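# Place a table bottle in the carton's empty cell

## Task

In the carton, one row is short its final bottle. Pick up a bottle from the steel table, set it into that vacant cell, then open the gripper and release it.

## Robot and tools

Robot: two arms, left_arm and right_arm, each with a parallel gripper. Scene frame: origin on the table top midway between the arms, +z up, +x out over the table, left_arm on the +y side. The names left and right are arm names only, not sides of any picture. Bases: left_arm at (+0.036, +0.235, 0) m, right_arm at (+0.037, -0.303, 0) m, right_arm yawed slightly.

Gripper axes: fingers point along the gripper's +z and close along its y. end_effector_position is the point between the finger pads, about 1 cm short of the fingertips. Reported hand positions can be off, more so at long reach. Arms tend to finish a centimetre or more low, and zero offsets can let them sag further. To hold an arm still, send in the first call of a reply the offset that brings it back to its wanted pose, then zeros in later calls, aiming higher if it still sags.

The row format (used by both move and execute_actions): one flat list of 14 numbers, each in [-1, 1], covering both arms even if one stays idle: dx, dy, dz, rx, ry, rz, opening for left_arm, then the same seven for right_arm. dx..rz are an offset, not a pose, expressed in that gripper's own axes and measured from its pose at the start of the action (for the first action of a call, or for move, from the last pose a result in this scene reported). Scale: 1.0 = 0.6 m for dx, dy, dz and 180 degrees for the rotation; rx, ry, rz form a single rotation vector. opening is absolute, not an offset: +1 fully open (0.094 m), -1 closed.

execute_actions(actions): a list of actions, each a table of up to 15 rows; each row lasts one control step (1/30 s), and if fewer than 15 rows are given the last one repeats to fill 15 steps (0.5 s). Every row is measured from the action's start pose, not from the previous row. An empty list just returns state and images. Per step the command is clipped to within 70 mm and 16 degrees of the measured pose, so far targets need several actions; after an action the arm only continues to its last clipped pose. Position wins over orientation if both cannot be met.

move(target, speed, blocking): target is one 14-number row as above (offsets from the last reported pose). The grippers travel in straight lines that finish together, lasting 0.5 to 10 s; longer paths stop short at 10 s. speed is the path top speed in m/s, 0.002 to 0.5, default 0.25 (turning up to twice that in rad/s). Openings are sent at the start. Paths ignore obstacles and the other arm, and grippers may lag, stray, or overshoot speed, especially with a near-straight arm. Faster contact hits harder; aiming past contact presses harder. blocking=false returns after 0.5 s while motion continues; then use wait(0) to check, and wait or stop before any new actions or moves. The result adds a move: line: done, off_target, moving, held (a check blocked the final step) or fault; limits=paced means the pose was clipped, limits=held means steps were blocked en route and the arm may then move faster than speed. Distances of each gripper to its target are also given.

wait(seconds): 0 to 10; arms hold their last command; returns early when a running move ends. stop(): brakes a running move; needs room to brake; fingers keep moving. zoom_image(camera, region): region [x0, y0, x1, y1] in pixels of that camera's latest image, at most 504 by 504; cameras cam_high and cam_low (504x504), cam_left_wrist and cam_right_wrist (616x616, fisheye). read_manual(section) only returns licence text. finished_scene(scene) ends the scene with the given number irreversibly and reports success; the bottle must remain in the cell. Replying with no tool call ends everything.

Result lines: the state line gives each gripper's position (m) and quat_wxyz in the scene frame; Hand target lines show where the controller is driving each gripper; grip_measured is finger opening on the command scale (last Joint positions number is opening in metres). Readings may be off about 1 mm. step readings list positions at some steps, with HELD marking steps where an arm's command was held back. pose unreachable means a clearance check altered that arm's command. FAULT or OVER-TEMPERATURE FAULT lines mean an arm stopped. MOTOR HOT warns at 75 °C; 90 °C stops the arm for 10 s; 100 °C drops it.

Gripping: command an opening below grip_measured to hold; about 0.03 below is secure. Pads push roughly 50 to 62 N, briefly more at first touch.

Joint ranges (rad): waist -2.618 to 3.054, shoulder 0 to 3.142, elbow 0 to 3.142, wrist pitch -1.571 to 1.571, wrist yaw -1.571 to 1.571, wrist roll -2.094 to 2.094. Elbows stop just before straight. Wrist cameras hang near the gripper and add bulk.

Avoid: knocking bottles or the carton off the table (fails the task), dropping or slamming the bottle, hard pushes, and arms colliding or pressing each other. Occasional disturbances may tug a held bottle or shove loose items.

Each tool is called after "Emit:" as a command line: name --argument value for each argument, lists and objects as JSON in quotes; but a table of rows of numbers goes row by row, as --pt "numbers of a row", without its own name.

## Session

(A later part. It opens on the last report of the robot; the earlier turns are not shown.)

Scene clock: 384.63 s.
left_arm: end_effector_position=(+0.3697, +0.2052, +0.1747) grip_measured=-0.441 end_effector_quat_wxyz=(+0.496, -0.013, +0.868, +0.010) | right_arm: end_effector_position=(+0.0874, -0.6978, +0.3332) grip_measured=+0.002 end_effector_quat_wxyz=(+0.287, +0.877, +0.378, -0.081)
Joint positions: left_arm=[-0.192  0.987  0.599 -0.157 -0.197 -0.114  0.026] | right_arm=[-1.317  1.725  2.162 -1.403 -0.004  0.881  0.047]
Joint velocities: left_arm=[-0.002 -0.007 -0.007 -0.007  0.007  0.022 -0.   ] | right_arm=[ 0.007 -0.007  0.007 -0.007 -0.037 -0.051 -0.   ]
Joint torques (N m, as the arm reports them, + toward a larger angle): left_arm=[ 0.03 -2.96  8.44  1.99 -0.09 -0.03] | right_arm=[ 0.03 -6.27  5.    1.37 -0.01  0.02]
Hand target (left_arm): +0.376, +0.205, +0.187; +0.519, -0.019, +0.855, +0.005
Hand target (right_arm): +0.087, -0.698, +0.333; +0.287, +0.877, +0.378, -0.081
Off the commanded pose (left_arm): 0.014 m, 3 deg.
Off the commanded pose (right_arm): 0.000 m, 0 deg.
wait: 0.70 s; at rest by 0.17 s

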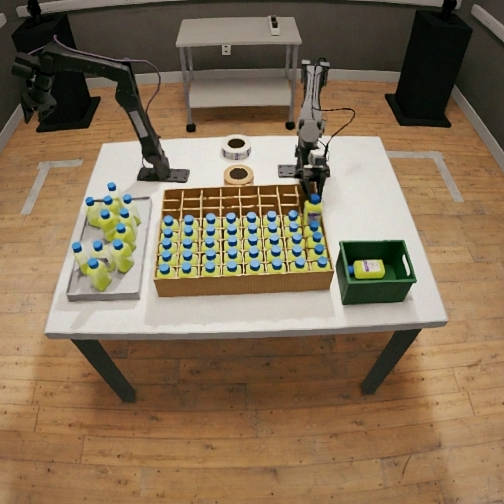

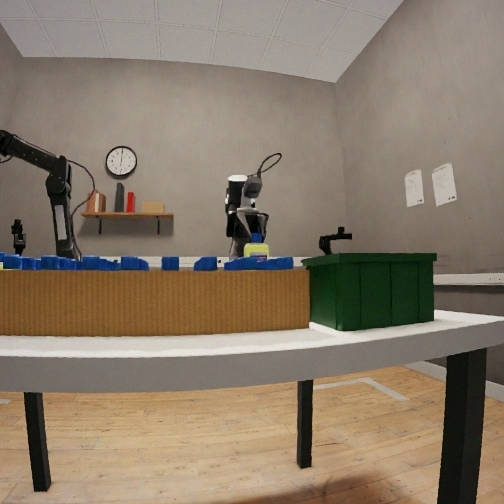

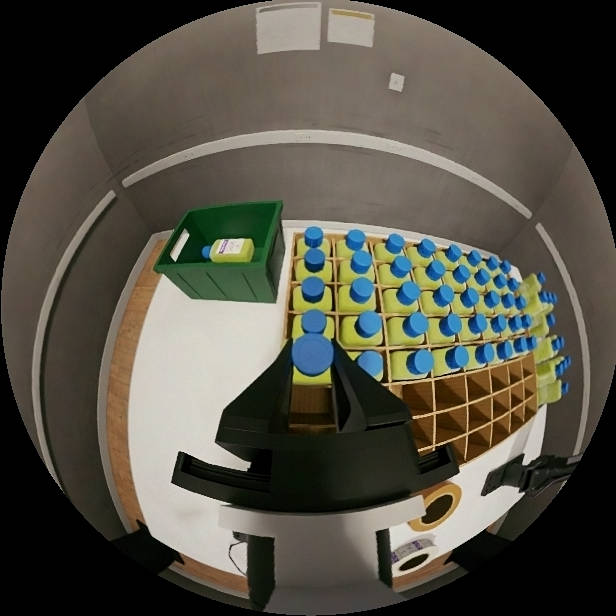

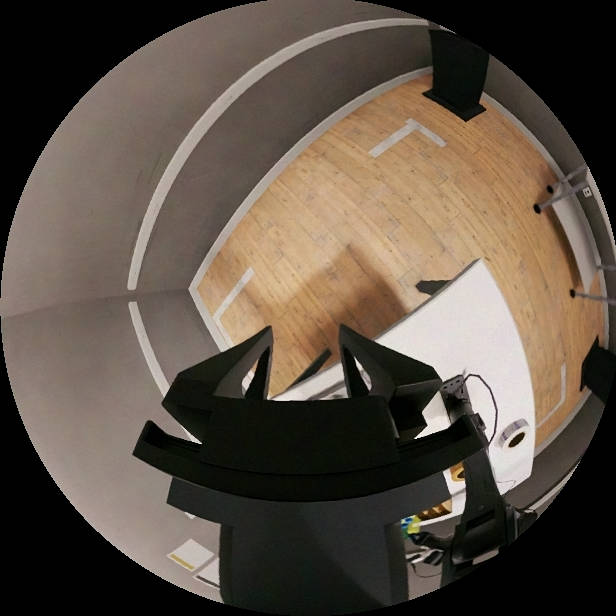

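Emit:
execute_actions --actions '[[[-0.022,0,0.001,0,-0.018,-0.005,-0.48,0,0,0,0,0,0,0],[-0.0204,0,0.003,0,-0.018,-0.005,-0.48,0,0,0,0,0,0,0],[-0.0186,0,0.005,0,-0.018,-0.005,-0.48,0,0,0,0,0,0,0],[-0.0167,0,0.0065,0,-0.018,-0.005,-0.48,0,0,0,0,0,0,0],[-0.0148,0,0.008,0,-0.018,-0.005,-0.48,0,0,0,0,0,0,0],[-0.0129,0,0.0094,0,-0.018,-0.005,-0.48,0,0,0,0,0,0,0],[-0.011,0,0.0108,0,-0.018,-0.005,-0.48,0,0,0,0,0,0,0],[-0.009,0,0.0122,0,-0.018,-0.005,-0.48,0,0,0,0,0,0,0],[-0.007,0,0.0136,0,-0.018,-0.005,-0.48,0,0,0,0,0,0,0],[-0.005,0,0.015,0,-0.018,-0.005,-0.48,0,0,0,0,0,0,0],[-0.003,0,0.0164,0,-0.018,-0.005,-0.48,0,0,0,0,0,0,0],[-0.001,0,0.0178,0,-0.018,-0.005,-0.48,0,0,0,0,0,0,0],[0.001,0,0.0192,0,-0.018,-0.005,-0.48,0,0,0,0,0,0,0],[0.003,0,0.0206,0,-0.018,-0.005,-0.48,0,0,0,0,0,0,0],[0.0045,0,0.022,0,-0.018,-0.005,-0.48,0,0,0,0,0,0,0]],[[-0.02,0,0.004,0,-0.017,-0.004,-0.48,0,0,0,0,0,0,0],[-0.0182,0,0.0051,0,-0.017,-0.004,-0.48,0,0,0,0,0,0,0],[-0.0164,0,0.0062,0,-0.017,-0.004,-0.48,0,0,0,0,0,0,0],[-0.0146,0,0.0073,0,-0.017,-0.004,-0.48,0,0,0,0,0,0,0],[-0.0128,0,0.0084,0,-0.017,-0.004,-0.48,0,0,0,0,0,0,0],[-0.011,0,0.0095,0,-0.017,-0.004,-0.48,0,0,0,0,0,0,0],[-0.0092,0,0.0106,0,-0.017,-0.004,-0.48,0,0,0,0,0,0,0],[-0.0074,0,0.0117,0,-0.017,-0.004,-0.48,0,0,0,0,0,0,0],[-0.0056,0,0.0128,0,-0.017,-0.004,-0.48,0,0,0,0,0,0,0],[-0.0038,0,0.0139,0,-0.017,-0.004,-0.48,0,0,0,0,0,0,0],[-0.002,0,0.015,0,-0.017,-0.004,-0.48,0,0,0,0,0,0,0],[0,0,0.0161,0,-0.017,-0.004,-0.48,0,0,0,0,0,0,0],[0.002,0,0.0172,0,-0.017,-0.004,-0.48,0,0,0,0,0,0,0],[0.004,0,0.0183,0,-0.017,-0.004,-0.48,0,0,0,0,0,0,0],[0.006,0,0.0194,0,-0.017,-0.004,-0.48,0,0,0,0,0,0,0]]]'

Emit:
wait --seconds 0.7

Emit:
zoom_image --camera "cam_low" --region '[190,160,330,300]'

Emit:
zoom_image --camera "cam_left_wrist" --region '[250,290,400,440]'

Scene clock: 419.20 s.
left_arm: end_effector_position=(+0.3694, +0.2053, +0.1393) grip_measured=-0.441 end_effector_quat_wxyz=(+0.495, -0.013, +0.869, +0.010) | right_arm: end_effector_position=(+0.0874, -0.6978, +0.3332) grip_measured=+0.002 end_effector_quat_wxyz=(+0.287, +0.877, +0.378, -0.081)
Joint positions: left_arm=[-0.192  1.03   0.474  0.008 -0.197 -0.114  0.026] | right_arm=[-1.317  1.725  2.162 -1.403 -0.004  0.881  0.047]
Joint velocities: left_arm=[-0.002  0.046 -0.129  0.212 -0.007 -0.037 -0.001] | right_arm=[-0.002 -0.012 -0.007 -0.037 -0.022  0.022 -0.001]
Joint torques (N m, as the arm reports them, + toward a larger angle): left_arm=[ 0.4  -2.26  8.07  1.87 -0.09  0.03] | right_arm=[ 0.04 -6.26  5.    1.37 -0.01  0.02]
Hand target (left_arm): +0.377, +0.206, +0.147; +0.516, -0.018, +0.856, +0.007
Hand target (right_arm): +0.087, -0.698, +0.333; +0.287, +0.877, +0.378, -0.081
Off the commanded pose (left_arm): 0.011 m, 3 deg.
Off the commanded pose (right_arm): 0.000 m, 0 deg.
Step readings (end_effector_position; steps 1 to 15: 1st action; 16 to 30: 2nd action):
0: left_arm (+0.3697, +0.2052, +0.1747) | right_arm (+0.0874, -0.6978, +0.3332)
1: left_arm (+0.3699, +0.2052, +0.1749) | right_arm (+0.0874, -0.6978, +0.3332)
2: left_arm (+0.3700, +0.2052, +0.1748) | right_arm (+0.0874, -0.6978, +0.3332)
4: left_arm (+0.3703, +0.2051, +0.1740) | right_arm (+0.0874, -0.6978, +0.3332)
8: left_arm (+0.3691, +0.2054, +0.1681) | right_arm (+0.0874, -0.6978, +0.3332)
15: left_arm (+0.3697, +0.2052, +0.1558) | right_arm (+0.0874, -0.6978, +0.3332)
16: left_arm (+0.3697, +0.2053, +0.1544) | right_arm (+0.0874, -0.6978, +0.3332)
17: left_arm (+0.3695, +0.2053, +0.1534) | right_arm (+0.0874, -0.6978, +0.3332)
19: left_arm (+0.3697, +0.2053, +0.1527) | right_arm (+0.0874, -0.6978, +0.3332)
23: left_arm (+0.3696, +0.2053, +0.1485) | right_arm (+0.0874, -0.6978, +0.3332)
30: end_effector_position above

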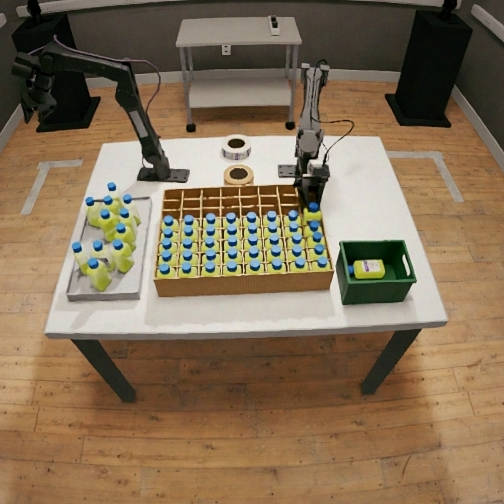

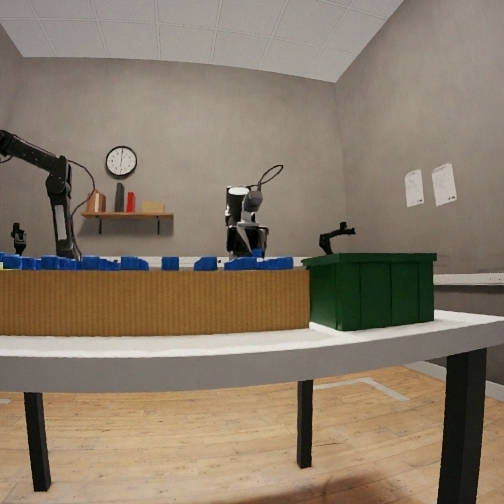

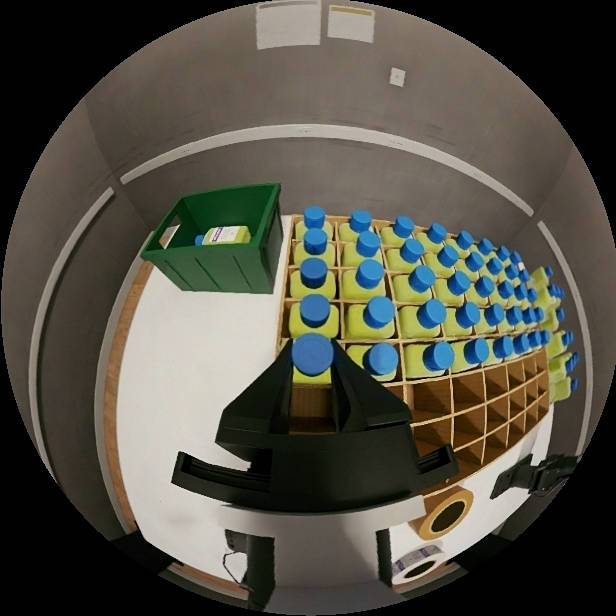

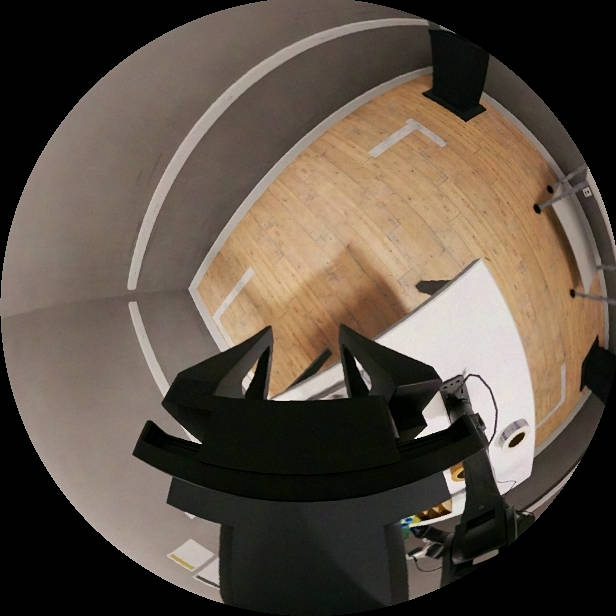

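Scene clock: 419.90 s.
left_arm: end_effector_position=(+0.3699, +0.2052, +0.1371) grip_measured=-0.441 end_effector_quat_wxyz=(+0.496, -0.013, +0.868, +0.009) | right_arm: end_effector_position=(+0.0874, -0.6978, +0.3332) grip_measured=+0.002 end_effector_quat_wxyz=(+0.287, +0.877, +0.378, -0.081)
Joint positions: left_arm=[-0.192  1.035  0.465  0.026 -0.197 -0.114  0.026] | right_arm=[-1.317  1.725  2.162 -1.403 -0.004  0.881  0.047]
Joint velocities: left_arm=[-0.007  0.007 -0.012  0.066 -0.051 -0.022 -0.   ] | right_arm=[-0.007  0.002 -0.007  0.051 -0.007 -0.007  0.001]
Joint torques (N m, as the arm reports them, + toward a larger angle): left_arm=[ 0.41 -2.4   8.19  2.01 -0.07  0.03] | right_arm=[ 0.03 -6.27  5.01  1.37 -0.02  0.01]
Hand target (left_arm): +0.377, +0.206, +0.147; +0.516, -0.018, +0.856, +0.007
Hand target (right_arm): +0.087, -0.698, +0.333; +0.287, +0.877, +0.378, -0.081
Off the commanded pose (left_arm): 0.013 m, 3 deg.
Off the commanded pose (right_arm): 0.000 m, 0 deg.
wait: 0.70 s; at rest by 0.20 s

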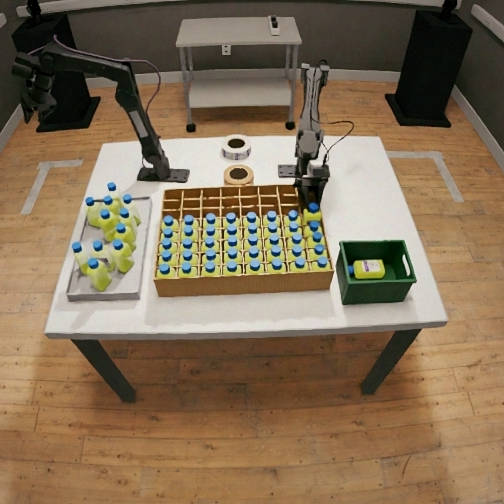

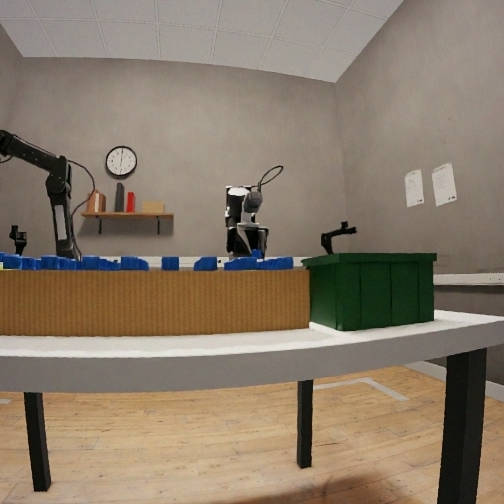

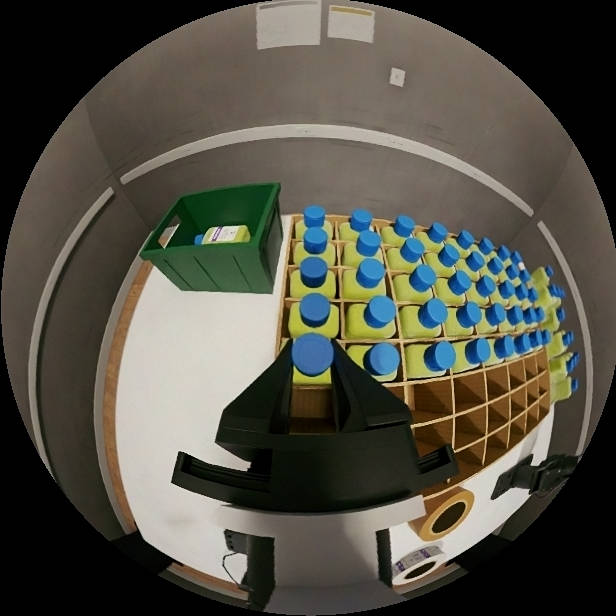

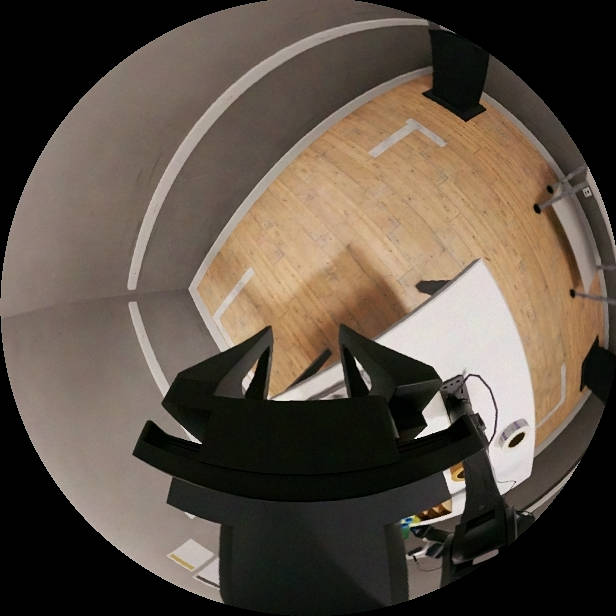

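Region (190, 160, 330, 300) of cam_low's 504x504 image, scaled by 3.600, with more detail than that image has.

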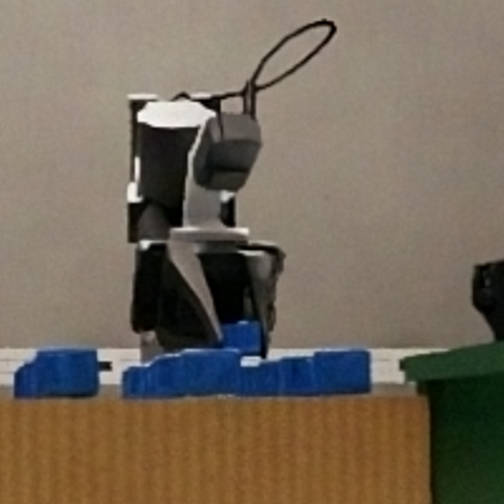

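Region (250, 290, 400, 440) of cam_left_wrist's 616x616 image, scaled by 3.360, with more detail than that image has.

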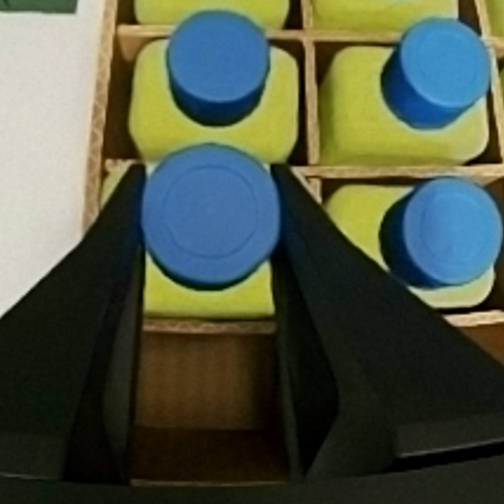

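Emit:
execute_actions --actions '[[[-0.019,0,0.002,0,-0.014,-0.004,-0.48,0,0,0,0,0,0,0],[-0.0175,0,0.003,0,-0.014,-0.004,-0.48,0,0,0,0,0,0,0],[-0.016,0,0.004,0,-0.014,-0.004,-0.48,0,0,0,0,0,0,0],[-0.0145,0,0.005,0,-0.014,-0.004,-0.48,0,0,0,0,0,0,0],[-0.013,0,0.006,0,-0.014,-0.004,-0.48,0,0,0,0,0,0,0],[-0.0115,0,0.007,0,-0.014,-0.004,-0.48,0,0,0,0,0,0,0],[-0.01,0,0.008,0,-0.014,-0.004,-0.48,0,0,0,0,0,0,0],[-0.0085,0,0.009,0,-0.014,-0.004,-0.48,0,0,0,0,0,0,0],[-0.007,0,0.01,0,-0.014,-0.004,-0.48,0,0,0,0,0,0,0],[-0.0055,0,0.011,0,-0.014,-0.004,-0.48,0,0,0,0,0,0,0],[-0.004,0,0.012,0,-0.014,-0.004,-0.48,0,0,0,0,0,0,0],[-0.0025,0,0.013,0,-0.014,-0.004,-0.48,0,0,0,0,0,0,0],[-0.001,0,0.014,0,-0.014,-0.004,-0.48,0,0,0,0,0,0,0],[0.0005,0,0.015,0,-0.014,-0.004,-0.48,0,0,0,0,0,0,0],[0.002,0,0.016,0,-0.014,-0.004,-0.48,0,0,0,0,0,0,0]],[[-0.017,0,0.005,0,-0.014,-0.004,-0.48,0,0,0,0,0,0,0],[-0.016,0,0.0056,0,-0.014,-0.004,-0.48,0,0,0,0,0,0,0],[-0.015,0,0.0062,0,-0.014,-0.004,-0.48,0,0,0,0,0,0,0],[-0.014,0,0.0068,0,-0.014,-0.004,-0.48,0,0,0,0,0,0,0],[-0.013,0,0.0074,0,-0.014,-0.004,-0.48,0,0,0,0,0,0,0],[-0.012,0,0.008,0,-0.014,-0.004,-0.48,0,0,0,0,0,0,0],[-0.011,0,0.0086,0,-0.014,-0.004,-0.48,0,0,0,0,0,0,0],[-0.01,0,0.0092,0,-0.014,-0.004,-0.48,0,0,0,0,0,0,0],[-0.009,0,0.0098,0,-0.014,-0.004,-0.48,0,0,0,0,0,0,0],[-0.008,0,0.0104,0,-0.014,-0.004,-0.48,0,0,0,0,0,0,0],[-0.007,0,0.011,0,-0.014,-0.004,-0.48,0,0,0,0,0,0,0],[-0.006,0,0.0116,0,-0.014,-0.004,-0.48,0,0,0,0,0,0,0],[-0.005,0,0.0122,0,-0.014,-0.004,-0.48,0,0,0,0,0,0,0],[-0.004,0,0.0128,0,-0.014,-0.004,-0.48,0,0,0,0,0,0,0],[-0.003,0,0.0134,0,-0.014,-0.004,-0.48,0,0,0,0,0,0,0]]]'

Emit:
wait --seconds 0.7

Emit:
zoom_image --camera "cam_low" --region '[190,160,330,300]'

Emit:
zoom_image --camera "cam_high" --region '[270,170,340,240]'

Scene clock: 448.77 s.
left_arm: end_effector_position=(+0.3699, +0.2052, +0.1140) grip_measured=-0.441 end_effector_quat_wxyz=(+0.493, -0.013, +0.870, +0.010) | right_arm: end_effector_position=(+0.0874, -0.6978, +0.3332) grip_measured=+0.002 end_effector_quat_wxyz=(+0.287, +0.877, +0.378, -0.081)
Joint positions: left_arm=[-0.192  1.091  0.398  0.142 -0.197 -0.114  0.026] | right_arm=[-1.317  1.725  2.162 -1.403 -0.004  0.881  0.047]
Joint velocities: left_arm=[-0.007  0.046 -0.046  0.154 -0.066 -0.037 -0.   ] | right_arm=[-0.002  0.012  0.007  0.095  0.007 -0.037  0.   ]
Joint torques (N m, as the arm reports them, + toward a larger angle): left_arm=[ 0.42 -2.32  7.88  1.91 -0.06  0.01] | right_arm=[ 0.03 -6.27  5.01  1.38 -0.02  0.01]
Hand target (left_arm): +0.377, +0.206, +0.122; +0.512, -0.018, +0.859, +0.007
Hand target (right_arm): +0.087, -0.698, +0.333; +0.287, +0.877, +0.378, -0.081
Off the commanded pose (left_arm): 0.010 m, 3 deg.
Off the commanded pose (right_arm): 0.000 m, 0 deg.
Step readings (end_effector_position; steps 1 to 15: 1st action; 16 to 30: 2nd action):
0: left_arm (+0.3699, +0.2052, +0.1371) | right_arm (+0.0874, -0.6978, +0.3332)
1: left_arm (+0.3699, +0.2052, +0.1371) | right_arm (+0.0874, -0.6978, +0.3332)
2: left_arm (+0.3699, +0.2052, +0.1371) | right_arm (+0.0874, -0.6978, +0.3332)
4: left_arm (+0.3700, +0.2052, +0.1371) | right_arm (+0.0874, -0.6978, +0.3332)
8: left_arm (+0.3692, +0.2053, +0.1338) | right_arm (+0.0874, -0.6978, +0.3332)
15: left_arm (+0.3695, +0.2053, +0.1239) | right_arm (+0.0874, -0.6978, +0.3332)
16: left_arm (+0.3695, +0.2053, +0.1229) | right_arm (+0.0874, -0.6978, +0.3332)
17: left_arm (+0.3696, +0.2053, +0.1223) | right_arm (+0.0874, -0.6978, +0.3332)
19: left_arm (+0.3700, +0.2052, +0.1214) | right_arm (+0.0874, -0.6978, +0.3332)
23: left_arm (+0.3699, +0.2052, +0.1187) | right_arm (+0.0874, -0.6978, +0.3332)
30: end_effector_position above

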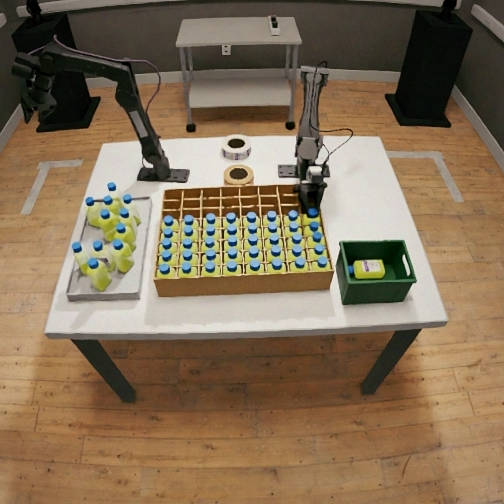

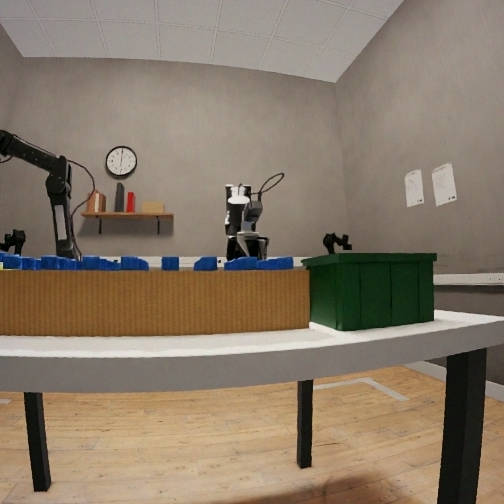

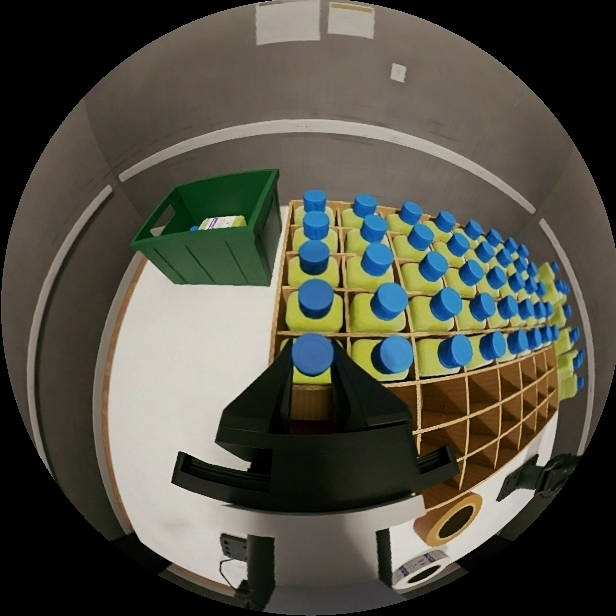

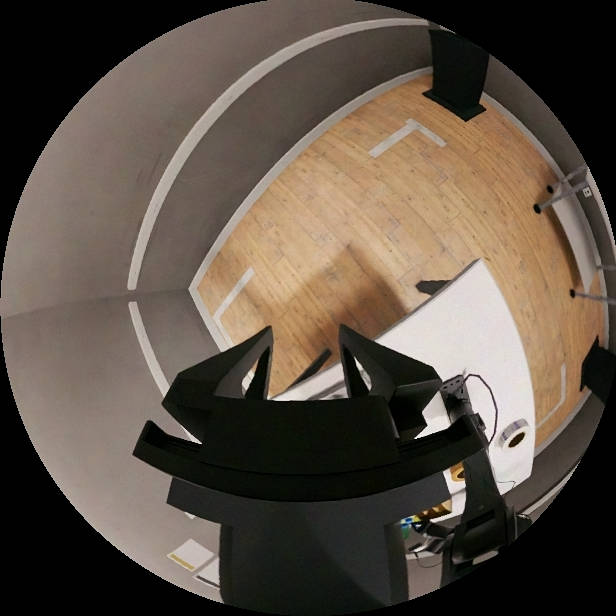

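Scene clock: 449.47 s.
left_arm: end_effector_position=(+0.3701, +0.2052, +0.1128) grip_measured=-0.441 end_effector_quat_wxyz=(+0.494, -0.013, +0.870, +0.010) | right_arm: end_effector_position=(+0.0874, -0.6978, +0.3332) grip_measured=+0.002 end_effector_quat_wxyz=(+0.287, +0.877, +0.378, -0.081)
Joint positions: left_arm=[-0.192  1.095  0.393  0.152 -0.197 -0.114  0.026] | right_arm=[-1.317  1.725  2.162 -1.403 -0.004  0.881  0.047]
Joint velocities: left_arm=[0.017 0.012 0.012 0.007 0.037 0.066 0.   ] | right_arm=[-0.012  0.002 -0.007 -0.051 -0.081  0.022 -0.001]
Joint torques (N m, as the arm reports them, + toward a larger angle): left_arm=[ 0.41 -2.56  7.76  2.   -0.07  0.01] | right_arm=[ 0.03 -6.28  5.02  1.38 -0.01  0.02]
Hand target (left_arm): +0.377, +0.206, +0.122; +0.512, -0.018, +0.859, +0.007
Hand target (right_arm): +0.087, -0.698, +0.333; +0.287, +0.877, +0.378, -0.081
Off the commanded pose (left_arm): 0.011 m, 3 deg.
Off the commanded pose (right_arm): 0.000 m, 0 deg.
wait: 0.70 s; at rest by 0.17 s

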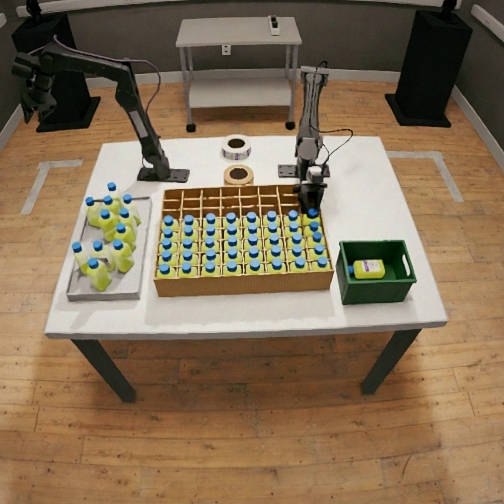

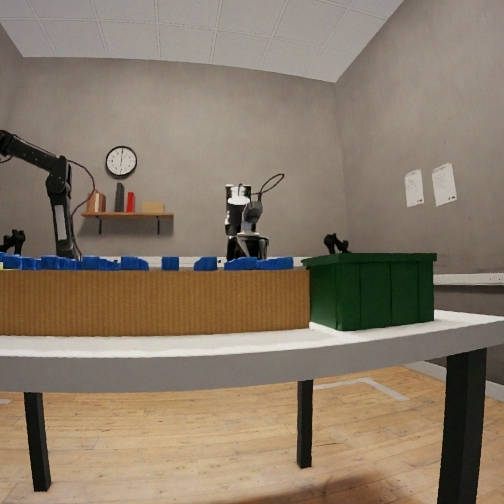

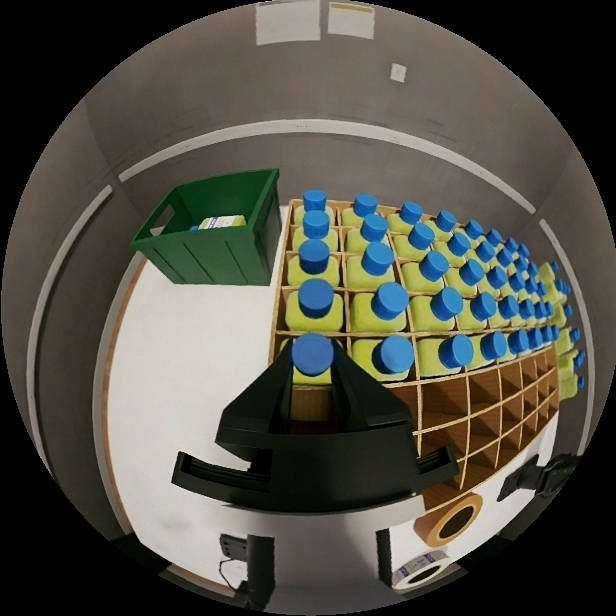

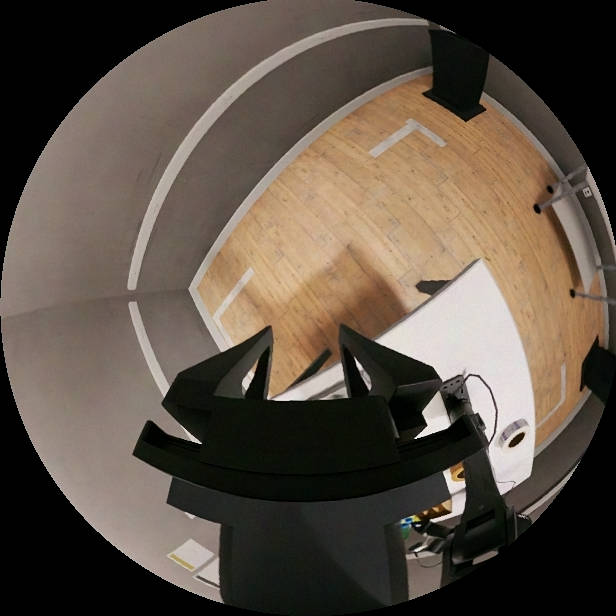

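Region (190, 160, 330, 300) of cam_low's 504x504 image, scaled by 3.600, with more detail than that image has.

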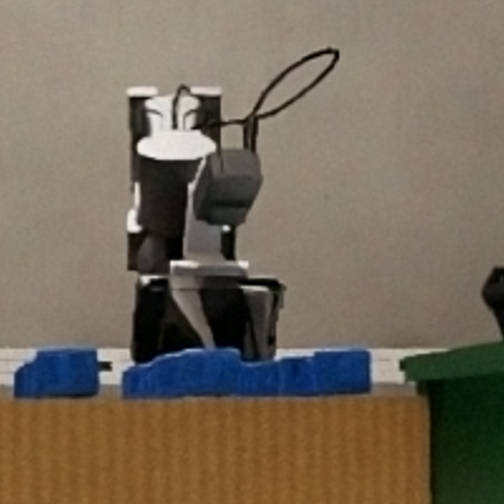

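Region (270, 170, 340, 240) of cam_high's 504x504 image, scaled by 7.200, with more detail than that image has.

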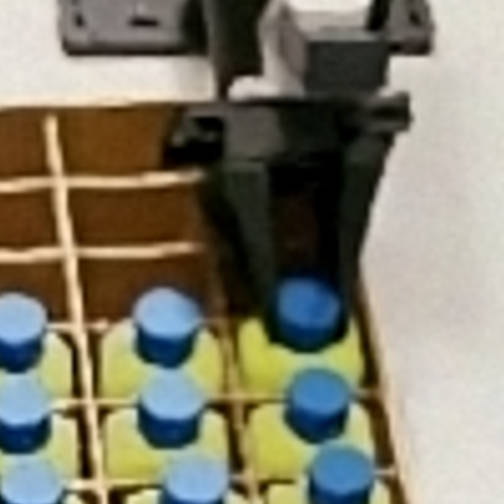

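Emit:
execute_actions --actions '[[[-0.018,0,0.003,0,-0.013,-0.004,-0.48,0,0,0,0,0,0,0],[-0.017,0,0.0036,0,-0.013,-0.004,-0.48,0,0,0,0,0,0,0],[-0.016,0,0.0042,0,-0.013,-0.004,-0.48,0,0,0,0,0,0,0],[-0.015,0,0.0048,0,-0.013,-0.004,-0.48,0,0,0,0,0,0,0],[-0.014,0,0.0054,0,-0.013,-0.004,-0.48,0,0,0,0,0,0,0],[-0.013,0,0.006,0,-0.013,-0.004,-0.48,0,0,0,0,0,0,0],[-0.012,0,0.0066,0,-0.013,-0.004,-0.48,0,0,0,0,0,0,0],[-0.011,0,0.0072,0,-0.013,-0.004,-0.48,0,0,0,0,0,0,0],[-0.010,0,0.0078,0,-0.013,-0.004,-0.48,0,0,0,0,0,0,0],[-0.009,0,0.0084,0,-0.013,-0.004,-0.48,0,0,0,0,0,0,0],[-0.008,0,0.009,0,-0.013,-0.004,-0.48,0,0,0,0,0,0,0]]]'

Scene clock: 459.37 s.
left_arm: end_effector_position=(+0.3709, +0.2051, +0.1081) grip_measured=-0.441 end_effector_quat_wxyz=(+0.495, -0.013, +0.869, +0.010) | right_arm: end_effector_position=(+0.0874, -0.6978, +0.3332) grip_measured=+0.002 end_effector_quat_wxyz=(+0.287, +0.877, +0.378, -0.081)
Joint positions: left_arm=[-0.192  1.113  0.377  0.19  -0.197 -0.114  0.026] | right_arm=[-1.317  1.725  2.162 -1.403 -0.004  0.881  0.047]
Joint velocities: left_arm=[-0.007  0.007 -0.022  0.037 -0.037  0.037 -0.   ] | right_arm=[ 0.002 -0.002  0.007  0.022  0.037 -0.081  0.001]
Joint torques (N m, as the arm reports them, + toward a larger angle): left_arm=[ 0.34 -2.33  7.35  1.93 -0.06  0.  ] | right_arm=[ 0.03 -6.27  5.    1.38 -0.02  0.02]
Hand target (left_arm): +0.377, +0.206, +0.114; +0.511, -0.018, +0.860, +0.007
Hand target (right_arm): +0.087, -0.698, +0.333; +0.287, +0.877, +0.378, -0.081
Off the commanded pose (left_arm): 0.009 m, 2 deg.
Off the commanded pose (right_arm): 0.000 m, 0 deg.
Step readings (end_effector_position):
0: left_arm (+0.3701, +0.2052, +0.1128) | right_arm (+0.0874, -0.6978, +0.3332)
1: left_arm (+0.3701, +0.2052, +0.1128) | right_arm (+0.0874, -0.6978, +0.3332)
2: left_arm (+0.3701, +0.2052, +0.1128) | right_arm (+0.0874, -0.6978, +0.3332)
4: left_arm (+0.3702, +0.2052, +0.1130) | right_arm (+0.0874, -0.6978, +0.3332)
8: left_arm (+0.3714, +0.2049, +0.1125) | right_arm (+0.0874, -0.6978, +0.3332)
15: end_effector_position above

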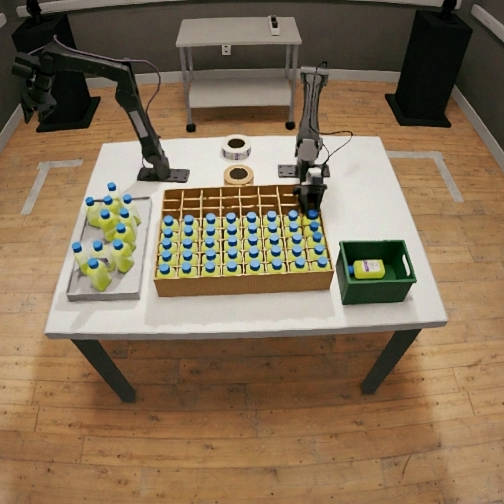

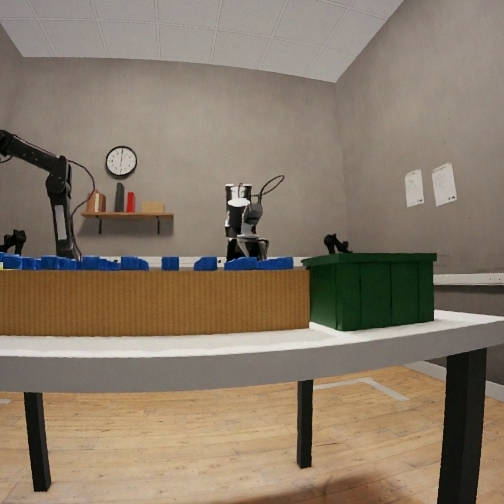

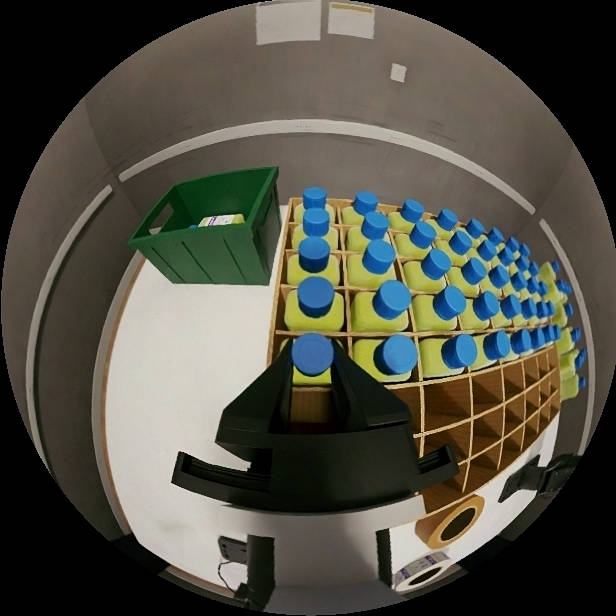

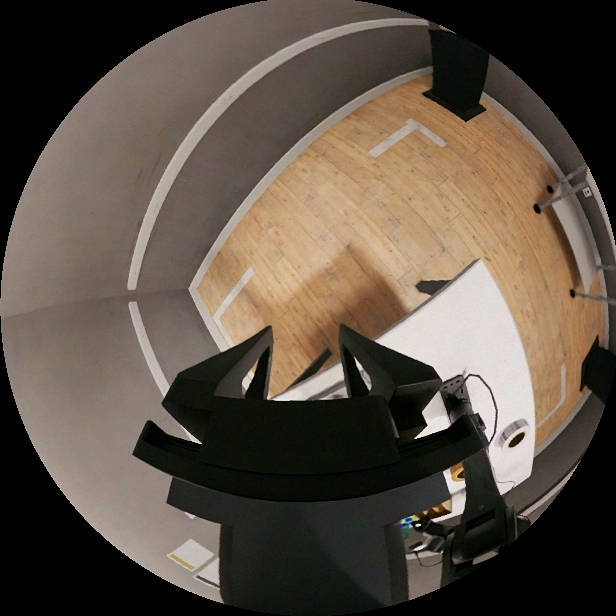

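Seated. Release and retreat.

Emit:
execute_actions --actions '[[[-0.014,0,0.002,0,-0.012,-0.004,-0.46,0,0,0,0,0,0,0],[-0.014,0,0.002,0,-0.012,-0.004,-0.44,0,0,0,0,0,0,0],[-0.014,0,0.002,0,-0.012,-0.004,-0.42,0,0,0,0,0,0,0],[-0.014,0,0.002,0,-0.012,-0.004,-0.39,0,0,0,0,0,0,0],[-0.014,0,0.002,0,-0.012,-0.004,-0.36,0,0,0,0,0,0,0],[-0.014,0,0.002,0,-0.012,-0.004,-0.32,0,0,0,0,0,0,0],[-0.014,0,0.002,0,-0.012,-0.004,-0.28,0,0,0,0,0,0,0],[-0.014,0,0.002,0,-0.012,-0.004,-0.24,0,0,0,0,0,0,0],[-0.014,0,0.002,0,-0.012,-0.004,-0.2,0,0,0,0,0,0,0]]]'

Emit:
move --target '[-0.09,0,-0.11,0,-0.012,0,-0.2,0,0,0,0,0,0,0]' --speed 0.12

Emit:
zoom_image --camera "cam_high" --region '[260,160,350,250]'

Scene clock: 470.73 s.
left_arm: end_effector_position=(+0.3736, +0.2045, +0.1128) grip_measured=-0.202 end_effector_quat_wxyz=(+0.505, -0.014, +0.863, +0.008) | right_arm: end_effector_position=(+0.0874, -0.6978, +0.3332) grip_measured=+0.002 end_effector_quat_wxyz=(+0.287, +0.877, +0.378, -0.081)
Joint positions: left_arm=[-0.192  1.113  0.376  0.214 -0.197 -0.114  0.037] | right_arm=[-1.317  1.725  2.162 -1.403 -0.004  0.881  0.047]
Joint velocities: left_arm=[-0.007 -0.007 -0.002  0.007 -0.007  0.022  0.001] | right_arm=[ 0.002  0.007 -0.007 -0.007 -0.007  0.007 -0.001]
Joint torques (N m, as the arm reports them, + toward a larger angle): left_arm=[ 0.18 -2.61  7.44  1.74 -0.08 -0.02] | right_arm=[ 0.03 -6.28  5.01  1.37 -0.01  0.02]
Hand target (left_arm): +0.376, +0.205, +0.115; +0.511, -0.018, +0.859, +0.007
Hand target (right_arm): +0.087, -0.698, +0.333; +0.287, +0.877, +0.378, -0.081
Off the commanded pose (left_arm): 0.003 m, 1 deg.
Off the commanded pose (right_arm): 0.000 m, 0 deg.
Step readings (end_effector_position):
0: left_arm (+0.3710, +0.2051, +0.1082) | right_arm (+0.0874, -0.6978, +0.3332)
1: left_arm (+0.3710, +0.2051, +0.1082) | right_arm (+0.0874, -0.6978, +0.3332)
2: left_arm (+0.3710, +0.2051, +0.1082) | right_arm (+0.0874, -0.6978, +0.3332)
4: left_arm (+0.3710, +0.2051, +0.1082) | right_arm (+0.0874, -0.6978, +0.3332)
8: left_arm (+0.3724, +0.2048, +0.1107) | right_arm (+0.0874, -0.6978, +0.3332)
15: end_effector_position above

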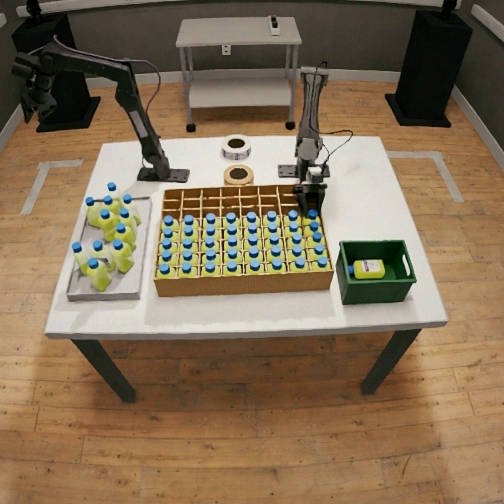

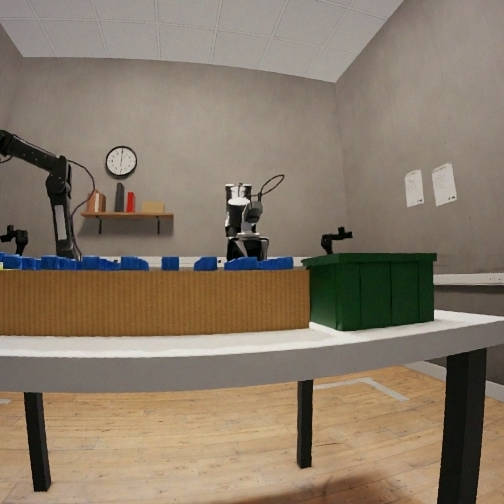

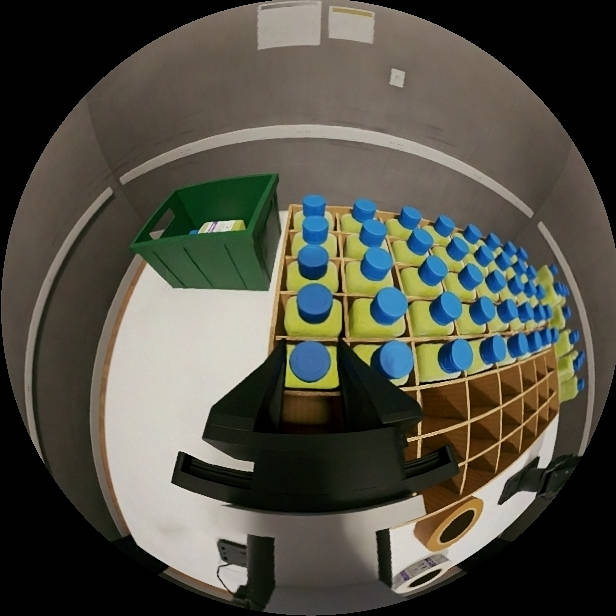

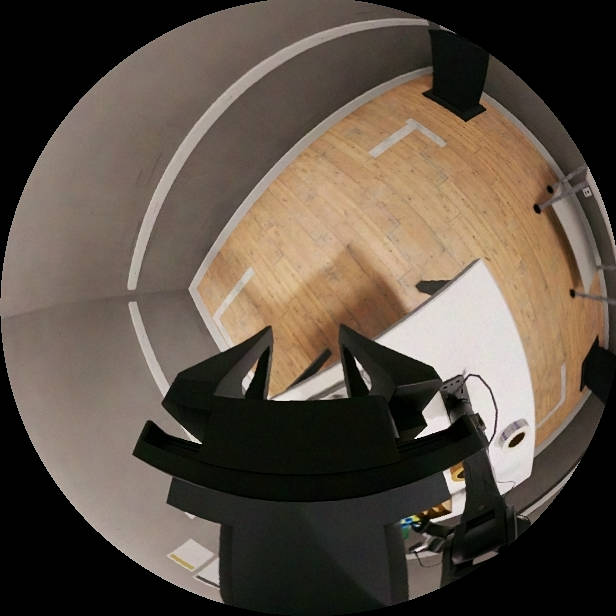

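Scene clock: 472.13 s.
left_arm: end_effector_position=(+0.3407, +0.2038, +0.1673) grip_measured=-0.202 end_effector_quat_wxyz=(+0.493, -0.009, +0.870, +0.012) | right_arm: end_effector_position=(+0.0874, -0.6978, +0.3332) grip_measured=+0.002 end_effector_quat_wxyz=(+0.287, +0.877, +0.378, -0.081)
Joint positions: left_arm=[-0.237  0.848  0.525 -0.233 -0.236 -0.129  0.037] | right_arm=[-1.317  1.725  2.162 -1.403 -0.004  0.881  0.047]
Joint velocities: left_arm=[-0.012 -0.012 -0.007  0.022  0.007  0.007  0.001] | right_arm=[-0.002 -0.012 -0.007  0.037  0.037  0.051 -0.001]
Joint torques (N m, as the arm reports them, + toward a larger angle): left_arm=[-0.89 -4.01 11.11  1.56 -0.21 -0.03] | right_arm=[ 0.03 -6.27  5.01  1.38 -0.01  0.01]
Hand target (left_arm): +0.343, +0.202, +0.192; +0.521, -0.014, +0.853, +0.008
Hand target (right_arm): +0.087, -0.698, +0.333; +0.287, +0.877, +0.378, -0.081
Off the commanded pose (left_arm): 0.025 m, 4 deg.
Off the commanded pose (right_arm): 0.000 m, 0 deg.
move: off_target (left_arm)

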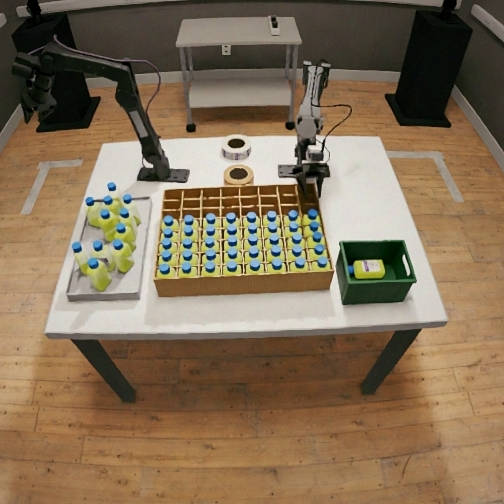

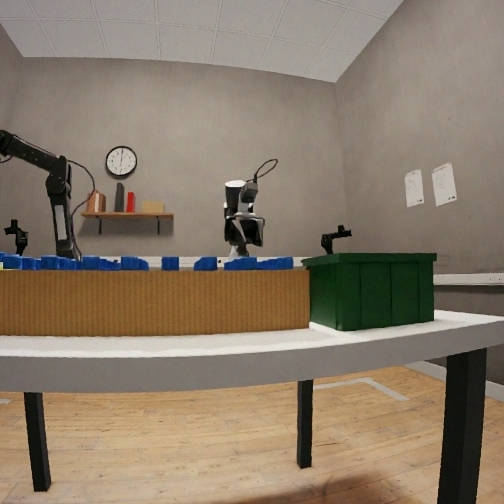

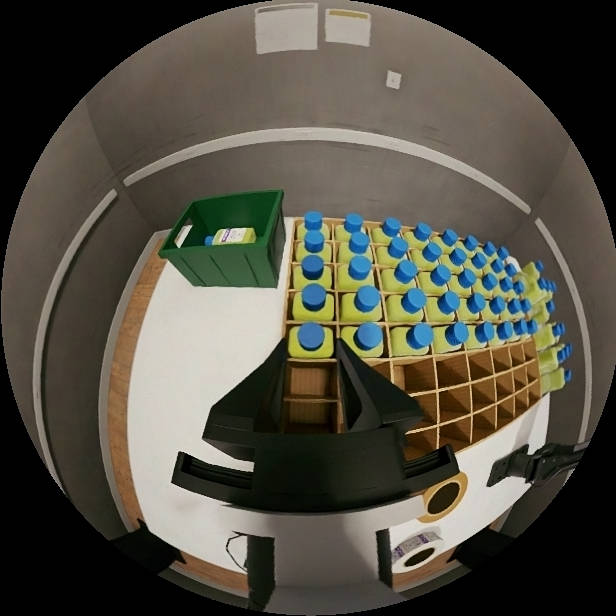

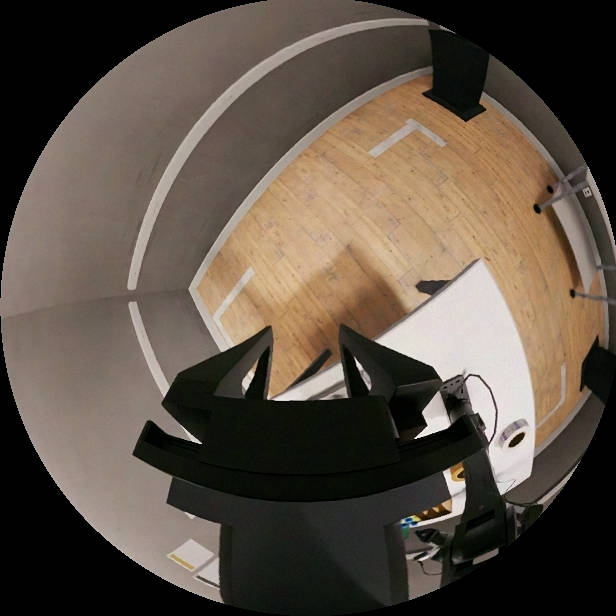

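Region (260, 160, 350, 250) of cam_high's 504x504 image, scaled by 5.600, with more detail than that image has.

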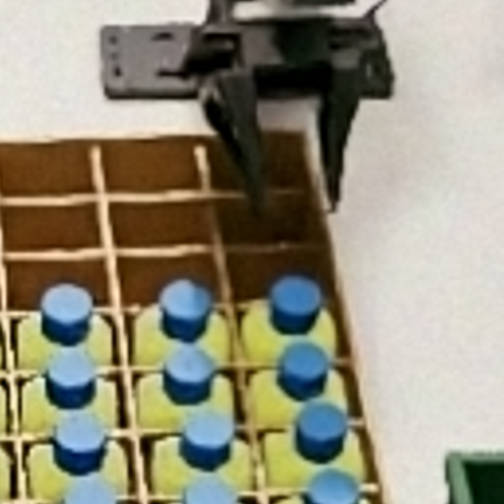

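Emit:
finished_scene --scene 2

The scene is finished: the task was done.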